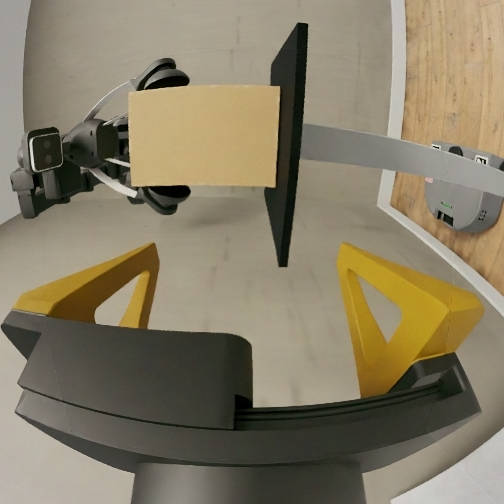

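not run: a stop came earlier in this reply.

not run: a stop came earlier in this reply.

not run: a stop came earlier in this reply.

not run: a stop came earlier in this reply.

execute_actions([
  {"r1":{"joints":{"gripper_m":0.13,"lift_m":1.085}}},
], cameras=[])

execute_actions([
  {"r1":{"joints":{"arm_m":0.0}},"benchr":{"joints":{"joint2_rad":2.0,"joint3_rad":0.75,"joint4_rad":1.23,"gripper_m":0.07}}},
], cameras=["benchr_cam_wrist"])

execute_actions([
  {"r1":{"joints":{"lift_m":0.354,"wrist_roll_rad":0,"gripper_m":0.08}}},
], cameras=[])

execute_actions([
  {"r1":{"joints":{"wrist_pitch_rad":0}}},
], cameras=["r1_wrist_camera"])

Scene clock: 101.43 s.
r1.base_odometry: x=+1.981 y=+0.509 heading=-2.347 (m, m, rad; r1's odometry frame)
r1.turned_by_wheels: +0.000 (rad since the last result)
r1.turned_by_imu: +0.000 (rad since the last result)
r1.base_tilt: forward=-0.1 right=+1.3 (deg)
r1.lidar_m: 2.55 0.95 0.70 0.68 0.58 0.42 0.41 0.43 0.59 0.51 3.20 4.32
r1.head_depth_mm: 1121 1102 975 1075 1056 1036 1025 / 1521 1225 973 1532 1398 1237 1107 / 758 722 656 1677 1445 1256 1099 / - 518 553 1133 1378 1221 1096 / 1696 1189 896 1661 1433 1240 1092 / 2502 1172 969 1696 1433 1231 1082 / 2638 2647 968 1679 1423 1228 1081
r1.base_status: not commanded
r1.joint_positions: lift_m=+1.084 arm_m=+0.280 wrist_yaw_rad=+0.001 wrist_pitch_rad=-1.033 wrist_roll_rad=-0.018 gripper_m=+0.130 head_pan_rad=-1.563 head_tilt_rad=-0.840
r1.joint_status: all done
r1.motor_effort: left_wheel=+3(3) right_wheel=-3(3) lift_m=+36(33) arm_m=+2(2) wrist_yaw_rad=-1(1) wrist_pitch_rad=+1(9) wrist_roll_rad=+0(0) gripper_m=+0(81) head_pan_rad=-4(4) head_tilt_rad=-3(3) (%)
r1.hand_pose: x=-0.0215 y=-0.5353 z=+0.9908 quat_wxyz=(+0.621, +0.352, -0.609, -0.346) (m; r1's base frame)
r1.wrist_depth_mm: - 535 544 553 240 588 465 / - 507 522 524 532 551 455 / - - - 507 518 517 454 / - - 146 145 976 662 451 / - - 138 138 142 625 443 / - - 132 132 242 572 437 / - - 231 236 852 683 431
benchl.joint_positions: joint1_rad=-1.588 joint2_rad=+0.811 joint3_rad=+0.716 joint4_rad=-1.506 joint5_rad=-0.017 joint6_rad=+0.008 gripper_m=+0.094
benchl.joint_status: not commanded
benchl.hand: x=-0.0008 y=-0.1831 z=+0.1700 quat_wxyz=(+0.005, -0.716, -0.698, -0.017) (m; benchl's fixed frame)
benchr.joint_positions: joint1_rad=+1.424 joint2_rad=+1.877 joint3_rad=+0.577 joint4_rad=+1.285 joint5_rad=-0.007 joint6_rad=+1.559 gripper_m=+0.095
benchr.joint_status: not commanded
benchr.hand: x=+0.0795 y=+0.5431 z=+0.0994 quat_wxyz=(-0.053, -0.045, -0.711, -0.700) (m; benchr's fixed frame)
pictures: none
No camera images: the call's "cameras" was empty. Leave "cameras" out to get every camera's image.

Scene clock: 104.70 s.
r1.base_odometry: x=+1.981 y=+0.509 heading=-2.347 (m, m, rad; r1's odometry frame)
r1.turned_by_wheels: +0.000 (rad since the last result)
r1.turned_by_imu: +0.000 (rad since the last result)
r1.base_tilt: forward=-0.1 right=+1.3 (deg)
r1.lidar_m: 2.55 0.95 0.70 0.68 0.58 0.42 0.41 0.43 0.59 0.51 3.20 4.31
r1.head_depth_mm: - - - - 1047 1041 1019 / - - - - 1313 1236 1108 / - - - - - 1249 1102 / 1615 1315 - - 1368 1214 1099 / 1685 1187 892 1742 1429 1240 1090 / 2495 1179 971 1690 1429 1230 1087 / 2636 2606 966 1671 1414 1226 1081
r1.base_status: not commanded
r1.joint_positions: lift_m=+1.084 arm_m=+0.001 wrist_yaw_rad=+0.001 wrist_pitch_rad=-1.034 wrist_roll_rad=-0.018 gripper_m=+0.130 head_pan_rad=-1.563 head_tilt_rad=-0.840
r1.joint_status: all done
joint sent to its limit — the command would take r1.arm_m past its lower limit, so that joint was sent only as far as its limit.
r1.motor_effort: left_wheel=+3(3) right_wheel=-3(2) lift_m=+35(36) arm_m=-4(3) wrist_yaw_rad=-1(1) wrist_pitch_rad=+1(2) wrist_roll_rad=+0(0) gripper_m=+1(1) head_pan_rad=-3(4) head_tilt_rad=-4(3) (%)
r1.hand_pose: x=-0.0215 y=-0.2567 z=+0.9907 quat_wxyz=(+0.620, +0.353, -0.609, -0.347) (m; r1's base frame)
r1.wrist_depth_mm: - - - 329 982 639 464 / - - - - - 669 455 / - - - - - 663 452 / - - - - - 649 450 / - - - - - 607 438 / - - - - - 565 432 / - - - - - 670 428
benchl.joint_positions: joint1_rad=-1.588 joint2_rad=+0.811 joint3_rad=+0.716 joint4_rad=-1.506 joint5_rad=-0.017 joint6_rad=+0.008 gripper_m=+0.094
benchl.joint_status: not commanded
benchl.hand: x=-0.0008 y=-0.1831 z=+0.1700 quat_wxyz=(+0.005, -0.716, -0.698, -0.017) (m; benchl's fixed frame)
benchr.joint_positions: joint1_rad=+1.424 joint2_rad=+1.991 joint3_rad=+0.724 joint4_rad=+1.236 joint5_rad=-0.007 joint6_rad=+1.559 gripper_m=+0.070
benchr.joint_status: all done
benchr.hand: x=+0.0868 y=+0.5922 z=+0.0762 quat_wxyz=(-0.053, -0.046, -0.717, -0.694) (m; benchr's fixed frame)
pictures: benchr_cam_wrist
camera_calibration (this result's frames):
benchr_cam_wrist: T_world_to_cam=[[0.00943259, -0.0342258, -0.99937, 0.0959401], [-0.88665, -0.46238, 0.00746663, 0.355969], [-0.462344, 0.886021, -0.0347078, -0.359868], [0, 0, 0, 1]] pos_world=[0.148332, 0.486727, 0.0807315]
Images, in order (width x height): benchr_cam_wrist 504x504.

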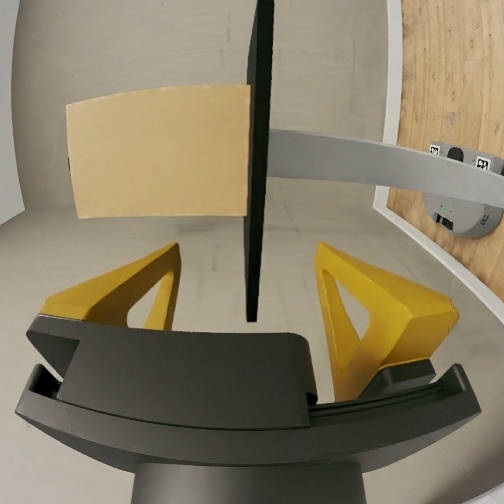

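Scene clock: 112.17 s.
r1.base_odometry: x=+1.981 y=+0.509 heading=-2.347 (m, m, rad; r1's odometry frame)
r1.turned_by_wheels: +0.000 (rad since the last result)
r1.turned_by_imu: +0.000 (rad since the last result)
r1.base_tilt: forward=+0.0 right=+1.3 (deg)
r1.lidar_m: 2.54 0.95 0.70 0.68 0.58 0.43 0.41 0.43 0.58 0.51 3.19 4.32
r1.head_depth_mm: 1122 1101 976 1070 1050 1042 1021 / 1513 1222 970 1538 1393 1233 1102 / 752 708 655 1676 1449 1255 1141 / 1713 1130 554 1131 1378 1215 1159 / 1689 1184 891 1649 1439 1239 1090 / 2499 1180 971 1681 1424 1236 1089 / 2624 2614 965 1680 1420 1225 1082
r1.base_status: not commanded
r1.joint_positions: lift_m=+0.355 arm_m=+0.001 wrist_yaw_rad=+0.001 wrist_pitch_rad=-1.034 wrist_roll_rad=-0.005 gripper_m=+0.080 head_pan_rad=-1.563 head_tilt_rad=-0.840
r1.joint_status: all done
r1.motor_effort: left_wheel=+3(3) right_wheel=-3(3) lift_m=+14(31) arm_m=-3(3) wrist_yaw_rad=-1(1) wrist_pitch_rad=+1(1) wrist_roll_rad=+1(3) gripper_m=+0(78) head_pan_rad=-4(4) head_tilt_rad=-3(3) (%)
r1.hand_pose: x=-0.0215 y=-0.2567 z=+0.2608 quat_wxyz=(+0.616, +0.351, -0.613, -0.349) (m; r1's base frame)
r1.wrist_depth_mm: 519 534 538 522 560 554 454 / 493 504 501 497 520 527 445 / 463 473 472 473 485 495 440 / 441 448 451 457 462 470 428 / 419 420 430 432 439 447 428 / 397 400 402 409 410 420 417 / 379 387 388 399 398 405 397
benchl.joint_positions: joint1_rad=-1.588 joint2_rad=+0.811 joint3_rad=+0.716 joint4_rad=-1.506 joint5_rad=-0.017 joint6_rad=+0.008 gripper_m=+0.094
benchl.joint_status: not commanded
benchl.hand: x=-0.0008 y=-0.1831 z=+0.1700 quat_wxyz=(+0.005, -0.716, -0.698, -0.017) (m; benchl's fixed frame)
benchr.joint_positions: joint1_rad=+1.424 joint2_rad=+1.991 joint3_rad=+0.724 joint4_rad=+1.236 joint5_rad=-0.007 joint6_rad=+1.559 gripper_m=+0.070
benchr.joint_status: not commanded
benchr.hand: x=+0.0868 y=+0.5922 z=+0.0762 quat_wxyz=(-0.053, -0.046, -0.717, -0.694) (m; benchr's fixed frame)
pictures: none
No camera images: the call's "cameras" was empty. Leave "cameras" out to get every camera's image.

Scene clock: 113.53 s.
r1.base_odometry: x=+1.981 y=+0.509 heading=-2.347 (m, m, rad; r1's odometry frame)
r1.turned_by_wheels: +0.000 (rad since the last result)
r1.turned_by_imu: +0.000 (rad since the last result)
r1.base_tilt: forward=-0.1 right=+1.3 (deg)
r1.lidar_m: 2.56 0.95 0.70 0.68 0.58 0.42 0.41 0.43 0.59 0.51 3.20 4.31
r1.head_depth_mm: 1121 1100 972 1077 1055 1040 1022 / 1519 1226 975 1549 1392 1233 1103 / 754 708 655 1672 1453 1248 1139 / 1707 1126 555 1132 1377 1236 - / 1692 1194 897 1672 1437 1236 1095 / 2496 1176 969 1674 1422 1236 1083 / 2637 2619 963 1671 1407 1225 1080
r1.base_status: not commanded
r1.joint_positions: lift_m=+0.355 arm_m=+0.001 wrist_yaw_rad=+0.001 wrist_pitch_rad=-0.024 wrist_roll_rad=-0.005 gripper_m=+0.080 head_pan_rad=-1.563 head_tilt_rad=-0.840
r1.joint_status: all done
r1.motor_effort: left_wheel=+3(3) right_wheel=-3(3) lift_m=+14(14) arm_m=-4(3) wrist_yaw_rad=-1(1) wrist_pitch_rad=+8(7) wrist_roll_rad=+2(2) gripper_m=-1(0) head_pan_rad=-4(3) head_tilt_rad=-3(3) (%)
r1.hand_pose: x=-0.0213 y=-0.4020 z=+0.4630 quat_wxyz=(+0.709, +0.009, -0.705, -0.009) (m; r1's base frame)
r1.wrist_depth_mm: - - 750 572 675 603 467 / - - - - - 690 469 / - - - 265 - 686 465 / - - - 278 - 677 453 / - - - 287 - 676 456 / 931 934 928 302 965 657 454 / 744 702 708 696 736 614 450
benchl.joint_positions: joint1_rad=-1.588 joint2_rad=+0.811 joint3_rad=+0.716 joint4_rad=-1.506 joint5_rad=-0.017 joint6_rad=+0.008 gripper_m=+0.094
benchl.joint_status: not commanded
benchl.hand: x=-0.0008 y=-0.1831 z=+0.1700 quat_wxyz=(+0.005, -0.716, -0.698, -0.017) (m; benchl's fixed frame)
benchr.joint_positions: joint1_rad=+1.424 joint2_rad=+1.991 joint3_rad=+0.724 joint4_rad=+1.236 joint5_rad=-0.007 joint6_rad=+1.559 gripper_m=+0.070
benchr.joint_status: not commanded
benchr.hand: x=+0.0868 y=+0.5922 z=+0.0762 quat_wxyz=(-0.053, -0.046, -0.717, -0.694) (m; benchr's fixed frame)
pictures: r1_wrist_camera
camera_calibration (this result's frames):
r1_wrist_camera: T_world_to_cam=[[-0.998762, 0.0145347, 0.0475633, -0.0404012], [-0.0431958, 0.220493, -0.974432, 0.569272], [-0.0246505, -0.97528, -0.219592, -0.124944], [0, 0, 0, 1]] pos_world=[-0.0188409, -0.246789, 0.529202]
Images, in order (width x height): r1_wrist_camera 644x364.

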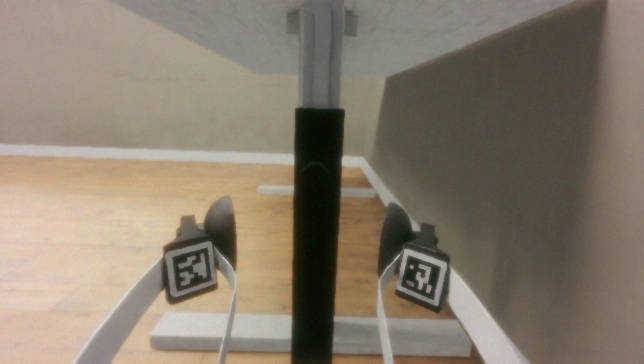

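execute_actions([
  {"r1":{"joints":{"lift_m":0.367,"arm_m":0.101}},"benchr":{"joints":{"joint2_rad":2.035,"joint3_rad":0.84,"joint4_rad":1.19,"gripper_m":0.05}}},
], cameras=["benchr_cam_wrist","r1_wrist_camera"])

execute_actions([
  {"benchr":{"joints":{"gripper_m":0}}},
], cameras=["benchr_cam_wrist"])

Scene clock: 116.13 s.
r1.base_odometry: x=+1.981 y=+0.509 heading=-2.347 (m, m, rad; r1's odometry frame)
r1.turned_by_wheels: +0.000 (rad since the last result)
r1.turned_by_imu: +0.000 (rad since the last result)
r1.base_tilt: forward=+0.0 right=+1.3 (deg)
r1.lidar_m: 2.55 0.95 0.70 0.68 0.58 0.42 0.41 0.43 0.58 0.51 3.22 4.32
r1.head_depth_mm: 1126 1099 973 1079 1054 1039 1023 / 1525 1221 973 1545 1397 1232 1105 / 734 691 654 1676 1444 1271 - / 1711 1129 555 1137 1367 1273 1077 / 1684 1191 894 1647 1437 1236 1092 / 2504 1177 972 1692 1427 1231 1081 / 2616 2617 964 1674 1412 1232 1080
r1.base_status: not commanded
r1.joint_positions: lift_m=+0.366 arm_m=+0.101 wrist_yaw_rad=+0.001 wrist_pitch_rad=-0.023 wrist_roll_rad=-0.004 gripper_m=+0.080 head_pan_rad=-1.563 head_tilt_rad=-0.840
r1.joint_status: all done
r1.motor_effort: left_wheel=+3(3) right_wheel=-3(3) lift_m=+37(39) arm_m=+3(3) wrist_yaw_rad=-1(1) wrist_pitch_rad=+7(8) wrist_roll_rad=+2(3) gripper_m=+0(0) head_pan_rad=-4(4) head_tilt_rad=-3(3) (%)
r1.hand_pose: x=-0.0213 y=-0.5012 z=+0.4751 quat_wxyz=(+0.709, +0.009, -0.705, -0.008) (m; r1's base frame)
r1.wrist_depth_mm: - - 689 160 623 602 465 / - - - 167 - 709 461 / - - - 170 - 700 463 / - - - 170 - 678 454 / - - - 175 - 675 455 / 968 988 940 184 952 675 449 / 749 750 768 193 789 617 448
benchl.joint_positions: joint1_rad=-1.588 joint2_rad=+0.811 joint3_rad=+0.716 joint4_rad=-1.506 joint5_rad=-0.017 joint6_rad=+0.008 gripper_m=+0.094
benchl.joint_status: not commanded
benchl.hand: x=-0.0008 y=-0.1831 z=+0.1700 quat_wxyz=(+0.005, -0.716, -0.698, -0.017) (m; benchl's fixed frame)
benchr.joint_positions: joint1_rad=+1.424 joint2_rad=+2.019 joint3_rad=+0.815 joint4_rad=+1.197 joint5_rad=-0.007 joint6_rad=+1.559 gripper_m=+0.050
benchr.joint_status: all done
benchr.hand: x=+0.0914 y=+0.6235 z=+0.0840 quat_wxyz=(-0.053, -0.045, -0.708, -0.703) (m; benchr's fixed frame)
pictures: benchr_cam_wrist, r1_wrist_camera
camera_calibration (this result's frames):
benchr_cam_wrist: T_world_to_cam=[[0.0130048, -0.0100824, -0.999865, 0.0893828], [-0.886651, -0.462387, -0.00686974, 0.375668], [-0.462255, 0.886621, -0.0149528, -0.387189], [0, 0, 0, 1]] pos_world=[0.152944, 0.517896, 0.0861619]
r1_wrist_camera: T_world_to_cam=[[-0.998789, 0.0145981, 0.0469913, -0.0392287], [-0.0426501, 0.219451, -0.974691, 0.602531], [-0.0245409, -0.975514, -0.218563, -0.219731], [0, 0, 0, 1]] pos_world=[-0.0188756, -0.346004, 0.5411]
Images, in order (width x height): benchr_cam_wrist 504x504, r1_wrist_camera 644x364.

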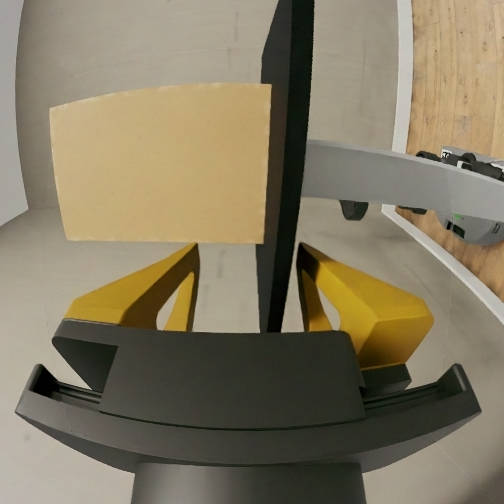

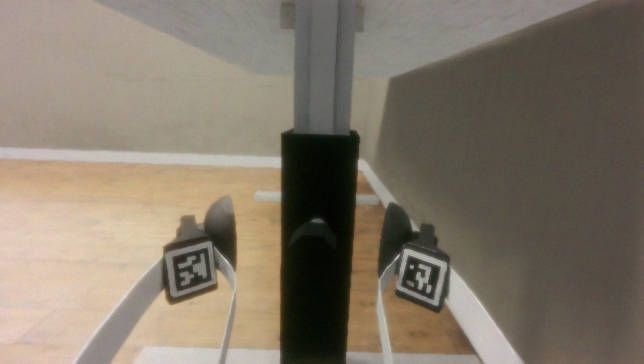

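Scene clock: 116.77 s.
r1.base_odometry: x=+1.981 y=+0.509 heading=-2.347 (m, m, rad; r1's odometry frame)
r1.turned_by_wheels: +0.000 (rad since the last result)
r1.turned_by_imu: +0.000 (rad since the last result)
r1.base_tilt: forward=+0.0 right=+1.3 (deg)
r1.lidar_m: 2.55 0.95 0.70 0.68 0.58 0.43 0.41 0.43 0.59 0.51 3.19 4.33
r1.head_depth_mm: 1120 1103 975 1071 1055 1043 1022 / 1524 1221 973 1537 1397 1239 1105 / 736 699 657 1680 1450 1275 - / 1706 1127 555 1131 1365 1276 1079 / 1690 1188 893 1664 1433 1241 1093 / 2479 1176 970 1679 1428 1236 1089 / 2648 2657 964 1674 1422 1224 1080
r1.base_status: not commanded
r1.joint_positions: lift_m=+0.366 arm_m=+0.101 wrist_yaw_rad=+0.001 wrist_pitch_rad=-0.023 wrist_roll_rad=-0.004 gripper_m=+0.080 head_pan_rad=-1.563 head_tilt_rad=-0.840
r1.joint_status: not commanded
r1.motor_effort: left_wheel=+3(3) right_wheel=-3(3) lift_m=+37(37) arm_m=+3(3) wrist_yaw_rad=-1(1) wrist_pitch_rad=+7(7) wrist_roll_rad=+3(2) gripper_m=+0(1) head_pan_rad=-4(4) head_tilt_rad=-3(4) (%)
r1.hand_pose: x=-0.0213 y=-0.5012 z=+0.4751 quat_wxyz=(+0.709, +0.009, -0.705, -0.008) (m; r1's base frame)
r1.wrist_depth_mm: - - 689 160 629 608 467 / - - - 166 - 686 464 / - - - 170 - 703 455 / - - - 171 - 683 458 / - - - 174 - 676 451 / 950 954 965 186 942 659 450 / 770 754 772 193 806 615 440
benchl.joint_positions: joint1_rad=-1.588 joint2_rad=+0.811 joint3_rad=+0.716 joint4_rad=-1.506 joint5_rad=-0.017 joint6_rad=+0.008 gripper_m=+0.094
benchl.joint_status: not commanded
benchl.hand: x=-0.0008 y=-0.1831 z=+0.1700 quat_wxyz=(+0.005, -0.716, -0.698, -0.017) (m; benchl's fixed frame)
benchr.joint_positions: joint1_rad=+1.424 joint2_rad=+2.031 joint3_rad=+0.815 joint4_rad=+1.185 joint5_rad=-0.008 joint6_rad=+1.584 gripper_m=+0.006
benchr.joint_status: gripper_m off_target (ended at +0.006, target +0.000)
benchr.hand: x=+0.0913 y=+0.6228 z=+0.0735 quat_wxyz=(-0.044, -0.055, -0.716, -0.695) (m; benchr's fixed frame)
pictures: benchr_cam_wrist
camera_calibration (this result's frames):
benchr_cam_wrist: T_world_to_cam=[[-0.0159332, -0.0310543, -0.999391, 0.0945313], [-0.886387, -0.462067, 0.0284895, 0.372313], [-0.46267, 0.886301, -0.0201639, -0.386203], [0, 0, 0, 1]] pos_world=[0.152835, 0.517261, 0.0760794]
Images, in order (width x height): benchr_cam_wrist 504x504.

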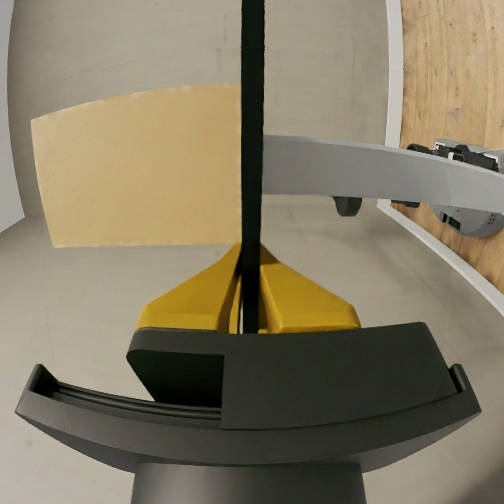

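execute_actions([
  {"r1":{"joints":{"gripper_m":-0.089}},"benchr":{"joints":{"joint2_rad":1.99}}},
], cameras=[])

execute_actions([
  {"r1":{"joints":{"arm_m":0.088}},"benchr":{"joints":{"joint2_rad":1.91,"joint4_rad":1.15}}},
], cameras=["r1_wrist_camera"])

execute_actions([
  {"benchr":{"joints":{"joint2_rad":1.81,"joint4_rad":1.05}}},
], cameras=[])

Scene clock: 119.73 s.
r1.base_odometry: x=+1.981 y=+0.509 heading=-2.347 (m, m, rad; r1's odometry frame)
r1.turned_by_wheels: +0.000 (rad since the last result)
r1.turned_by_imu: +0.000 (rad since the last result)
r1.base_tilt: forward=+0.0 right=+1.3 (deg)
r1.lidar_m: 2.56 0.95 0.70 0.68 0.58 0.42 0.41 0.43 0.59 0.51 3.20 4.30
r1.head_depth_mm: 1121 1102 976 1076 1053 1038 1023 / 1521 1229 975 1544 1388 1234 1110 / 735 701 659 1695 1444 1272 - / 1714 1127 556 1135 1347 1288 1081 / 1702 1195 892 1658 1431 1241 1090 / 2496 1178 972 1681 1421 1232 1084 / 2618 2621 971 1677 1423 1227 1083
r1.base_status: not commanded
r1.joint_positions: lift_m=+0.366 arm_m=+0.101 wrist_yaw_rad=-0.014 wrist_pitch_rad=-0.024 wrist_roll_rad=-0.004 gripper_m=-0.087 head_pan_rad=-1.563 head_tilt_rad=-0.840
r1.joint_status: all done
r1.motor_effort: left_wheel=+2(3) right_wheel=-1(3) lift_m=+37(37) arm_m=+4(4) wrist_yaw_rad=+11(11) wrist_pitch_rad=+8(8) wrist_roll_rad=+2(2) gripper_m=-44(99) head_pan_rad=-4(4) head_tilt_rad=-3(3) (%)
r1.hand_pose: x=-0.0251 y=-0.5011 z=+0.4750 quat_wxyz=(+0.709, +0.004, -0.705, -0.014) (m; r1's base frame)
r1.wrist_depth_mm: - - 697 161 640 587 455 / - - - 168 - 662 450 / - - - 167 - 682 449 / - - - 171 - 661 451 / - - - 144 - 649 446 / 957 975 906 186 963 632 444 / 730 750 780 195 807 636 442
benchl.joint_positions: joint1_rad=-1.588 joint2_rad=+0.811 joint3_rad=+0.716 joint4_rad=-1.506 joint5_rad=-0.017 joint6_rad=+0.008 gripper_m=+0.094
benchl.joint_status: not commanded
benchl.hand: x=-0.0008 y=-0.1831 z=+0.1700 quat_wxyz=(+0.005, -0.716, -0.698, -0.017) (m; benchl's fixed frame)
benchr.joint_positions: joint1_rad=+1.424 joint2_rad=+2.030 joint3_rad=+0.815 joint4_rad=+1.185 joint5_rad=-0.008 joint6_rad=+1.584 gripper_m=+0.006
benchr.joint_status: all done
benchr.hand: x=+0.0913 y=+0.6228 z=+0.0739 quat_wxyz=(-0.044, -0.055, -0.716, -0.695) (m; benchr's fixed frame)
pictures: none
No camera images: the call's "cameras" was empty. Leave "cameras" out to get every camera's image.

Scene clock: 120.93 s.
r1.base_odometry: x=+1.981 y=+0.509 heading=-2.347 (m, m, rad; r1's odometry frame)
r1.turned_by_wheels: +0.000 (rad since the last result)
r1.turned_by_imu: +0.000 (rad since the last result)
r1.base_tilt: forward=-0.1 right=+1.3 (deg)
r1.lidar_m: 2.56 0.96 0.70 0.68 0.58 0.42 0.41 0.43 0.59 0.51 3.20 4.34
r1.head_depth_mm: 1128 1101 973 1074 1058 1036 1022 / 1516 1219 974 1542 1391 1240 1108 / 729 684 619 1663 1455 1275 - / 1708 1129 555 1135 1352 1263 1077 / 1681 1190 890 1701 1436 1233 1088 / 2492 1172 971 1690 1427 1231 1088 / 2611 2539 964 1681 1413 1231 1085
r1.base_status: not commanded
r1.joint_positions: lift_m=+0.366 arm_m=+0.094 wrist_yaw_rad=-0.011 wrist_pitch_rad=-0.022 wrist_roll_rad=-0.004 gripper_m=-0.080 head_pan_rad=-1.563 head_tilt_rad=-0.840
r1.joint_status: arm_m contact_stop (moved -0.007 of -0.013)
r1.on_its_own: gripper_m is held at -0.082, not at your -0.089, by its stall guard, which is still easing; arm_m is slack since a contact_stop, until your next command for it (your +0.088 is given up)
r1.motor_effort: left_wheel=+1(7) right_wheel=-5(8) lift_m=+37(37) arm_m=+0(22) wrist_yaw_rad=+8(11) wrist_pitch_rad=+7(8) wrist_roll_rad=+2(2) gripper_m=-37(43) head_pan_rad=-4(4) head_tilt_rad=-3(3) (%)
r1.hand_pose: x=-0.0243 y=-0.4945 z=+0.4754 quat_wxyz=(+0.709, +0.004, -0.705, -0.012) (m; r1's base frame)
r1.wrist_depth_mm: - - 687 168 620 593 458 / - - - 174 - 672 458 / - - - 173 - 665 450 / - - - 178 - 660 448 / - - - 142 - 661 448 / 971 989 897 193 945 660 442 / 737 755 769 203 782 656 440
benchl.joint_positions: joint1_rad=-1.588 joint2_rad=+0.811 joint3_rad=+0.716 joint4_rad=-1.506 joint5_rad=-0.017 joint6_rad=+0.008 gripper_m=+0.094
benchl.joint_status: not commanded
benchl.hand: x=-0.0008 y=-0.1831 z=+0.1700 quat_wxyz=(+0.005, -0.716, -0.698, -0.017) (m; benchl's fixed frame)
benchr.joint_positions: joint1_rad=+1.424 joint2_rad=+1.989 joint3_rad=+0.815 joint4_rad=+1.129 joint5_rad=-0.008 joint6_rad=+1.586 gripper_m=+0.006
benchr.joint_status: all done
benchr.hand: x=+0.0915 y=+0.6244 z=+0.0855 quat_wxyz=(-0.043, -0.056, -0.721, -0.690) (m; benchr's fixed frame)
pictures: r1_wrist_camera
camera_calibration (this result's frames):
r1_wrist_camera: T_world_to_cam=[[-0.998547, 0.0265198, 0.0469141, -0.036438], [-0.0399977, 0.218714, -0.974969, 0.601092], [-0.0361167, -0.975428, -0.217336, -0.213988], [0, 0, 0, 1]] pos_world=[-0.0200713, -0.339231, 0.541248]
Images, in order (width x height): r1_wrist_camera 644x364.

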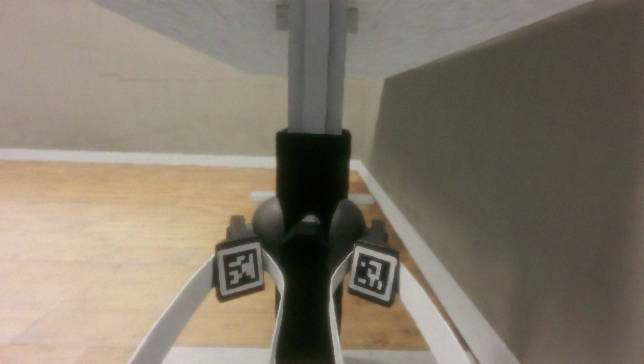

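not run: a stop came earlier in this reply.


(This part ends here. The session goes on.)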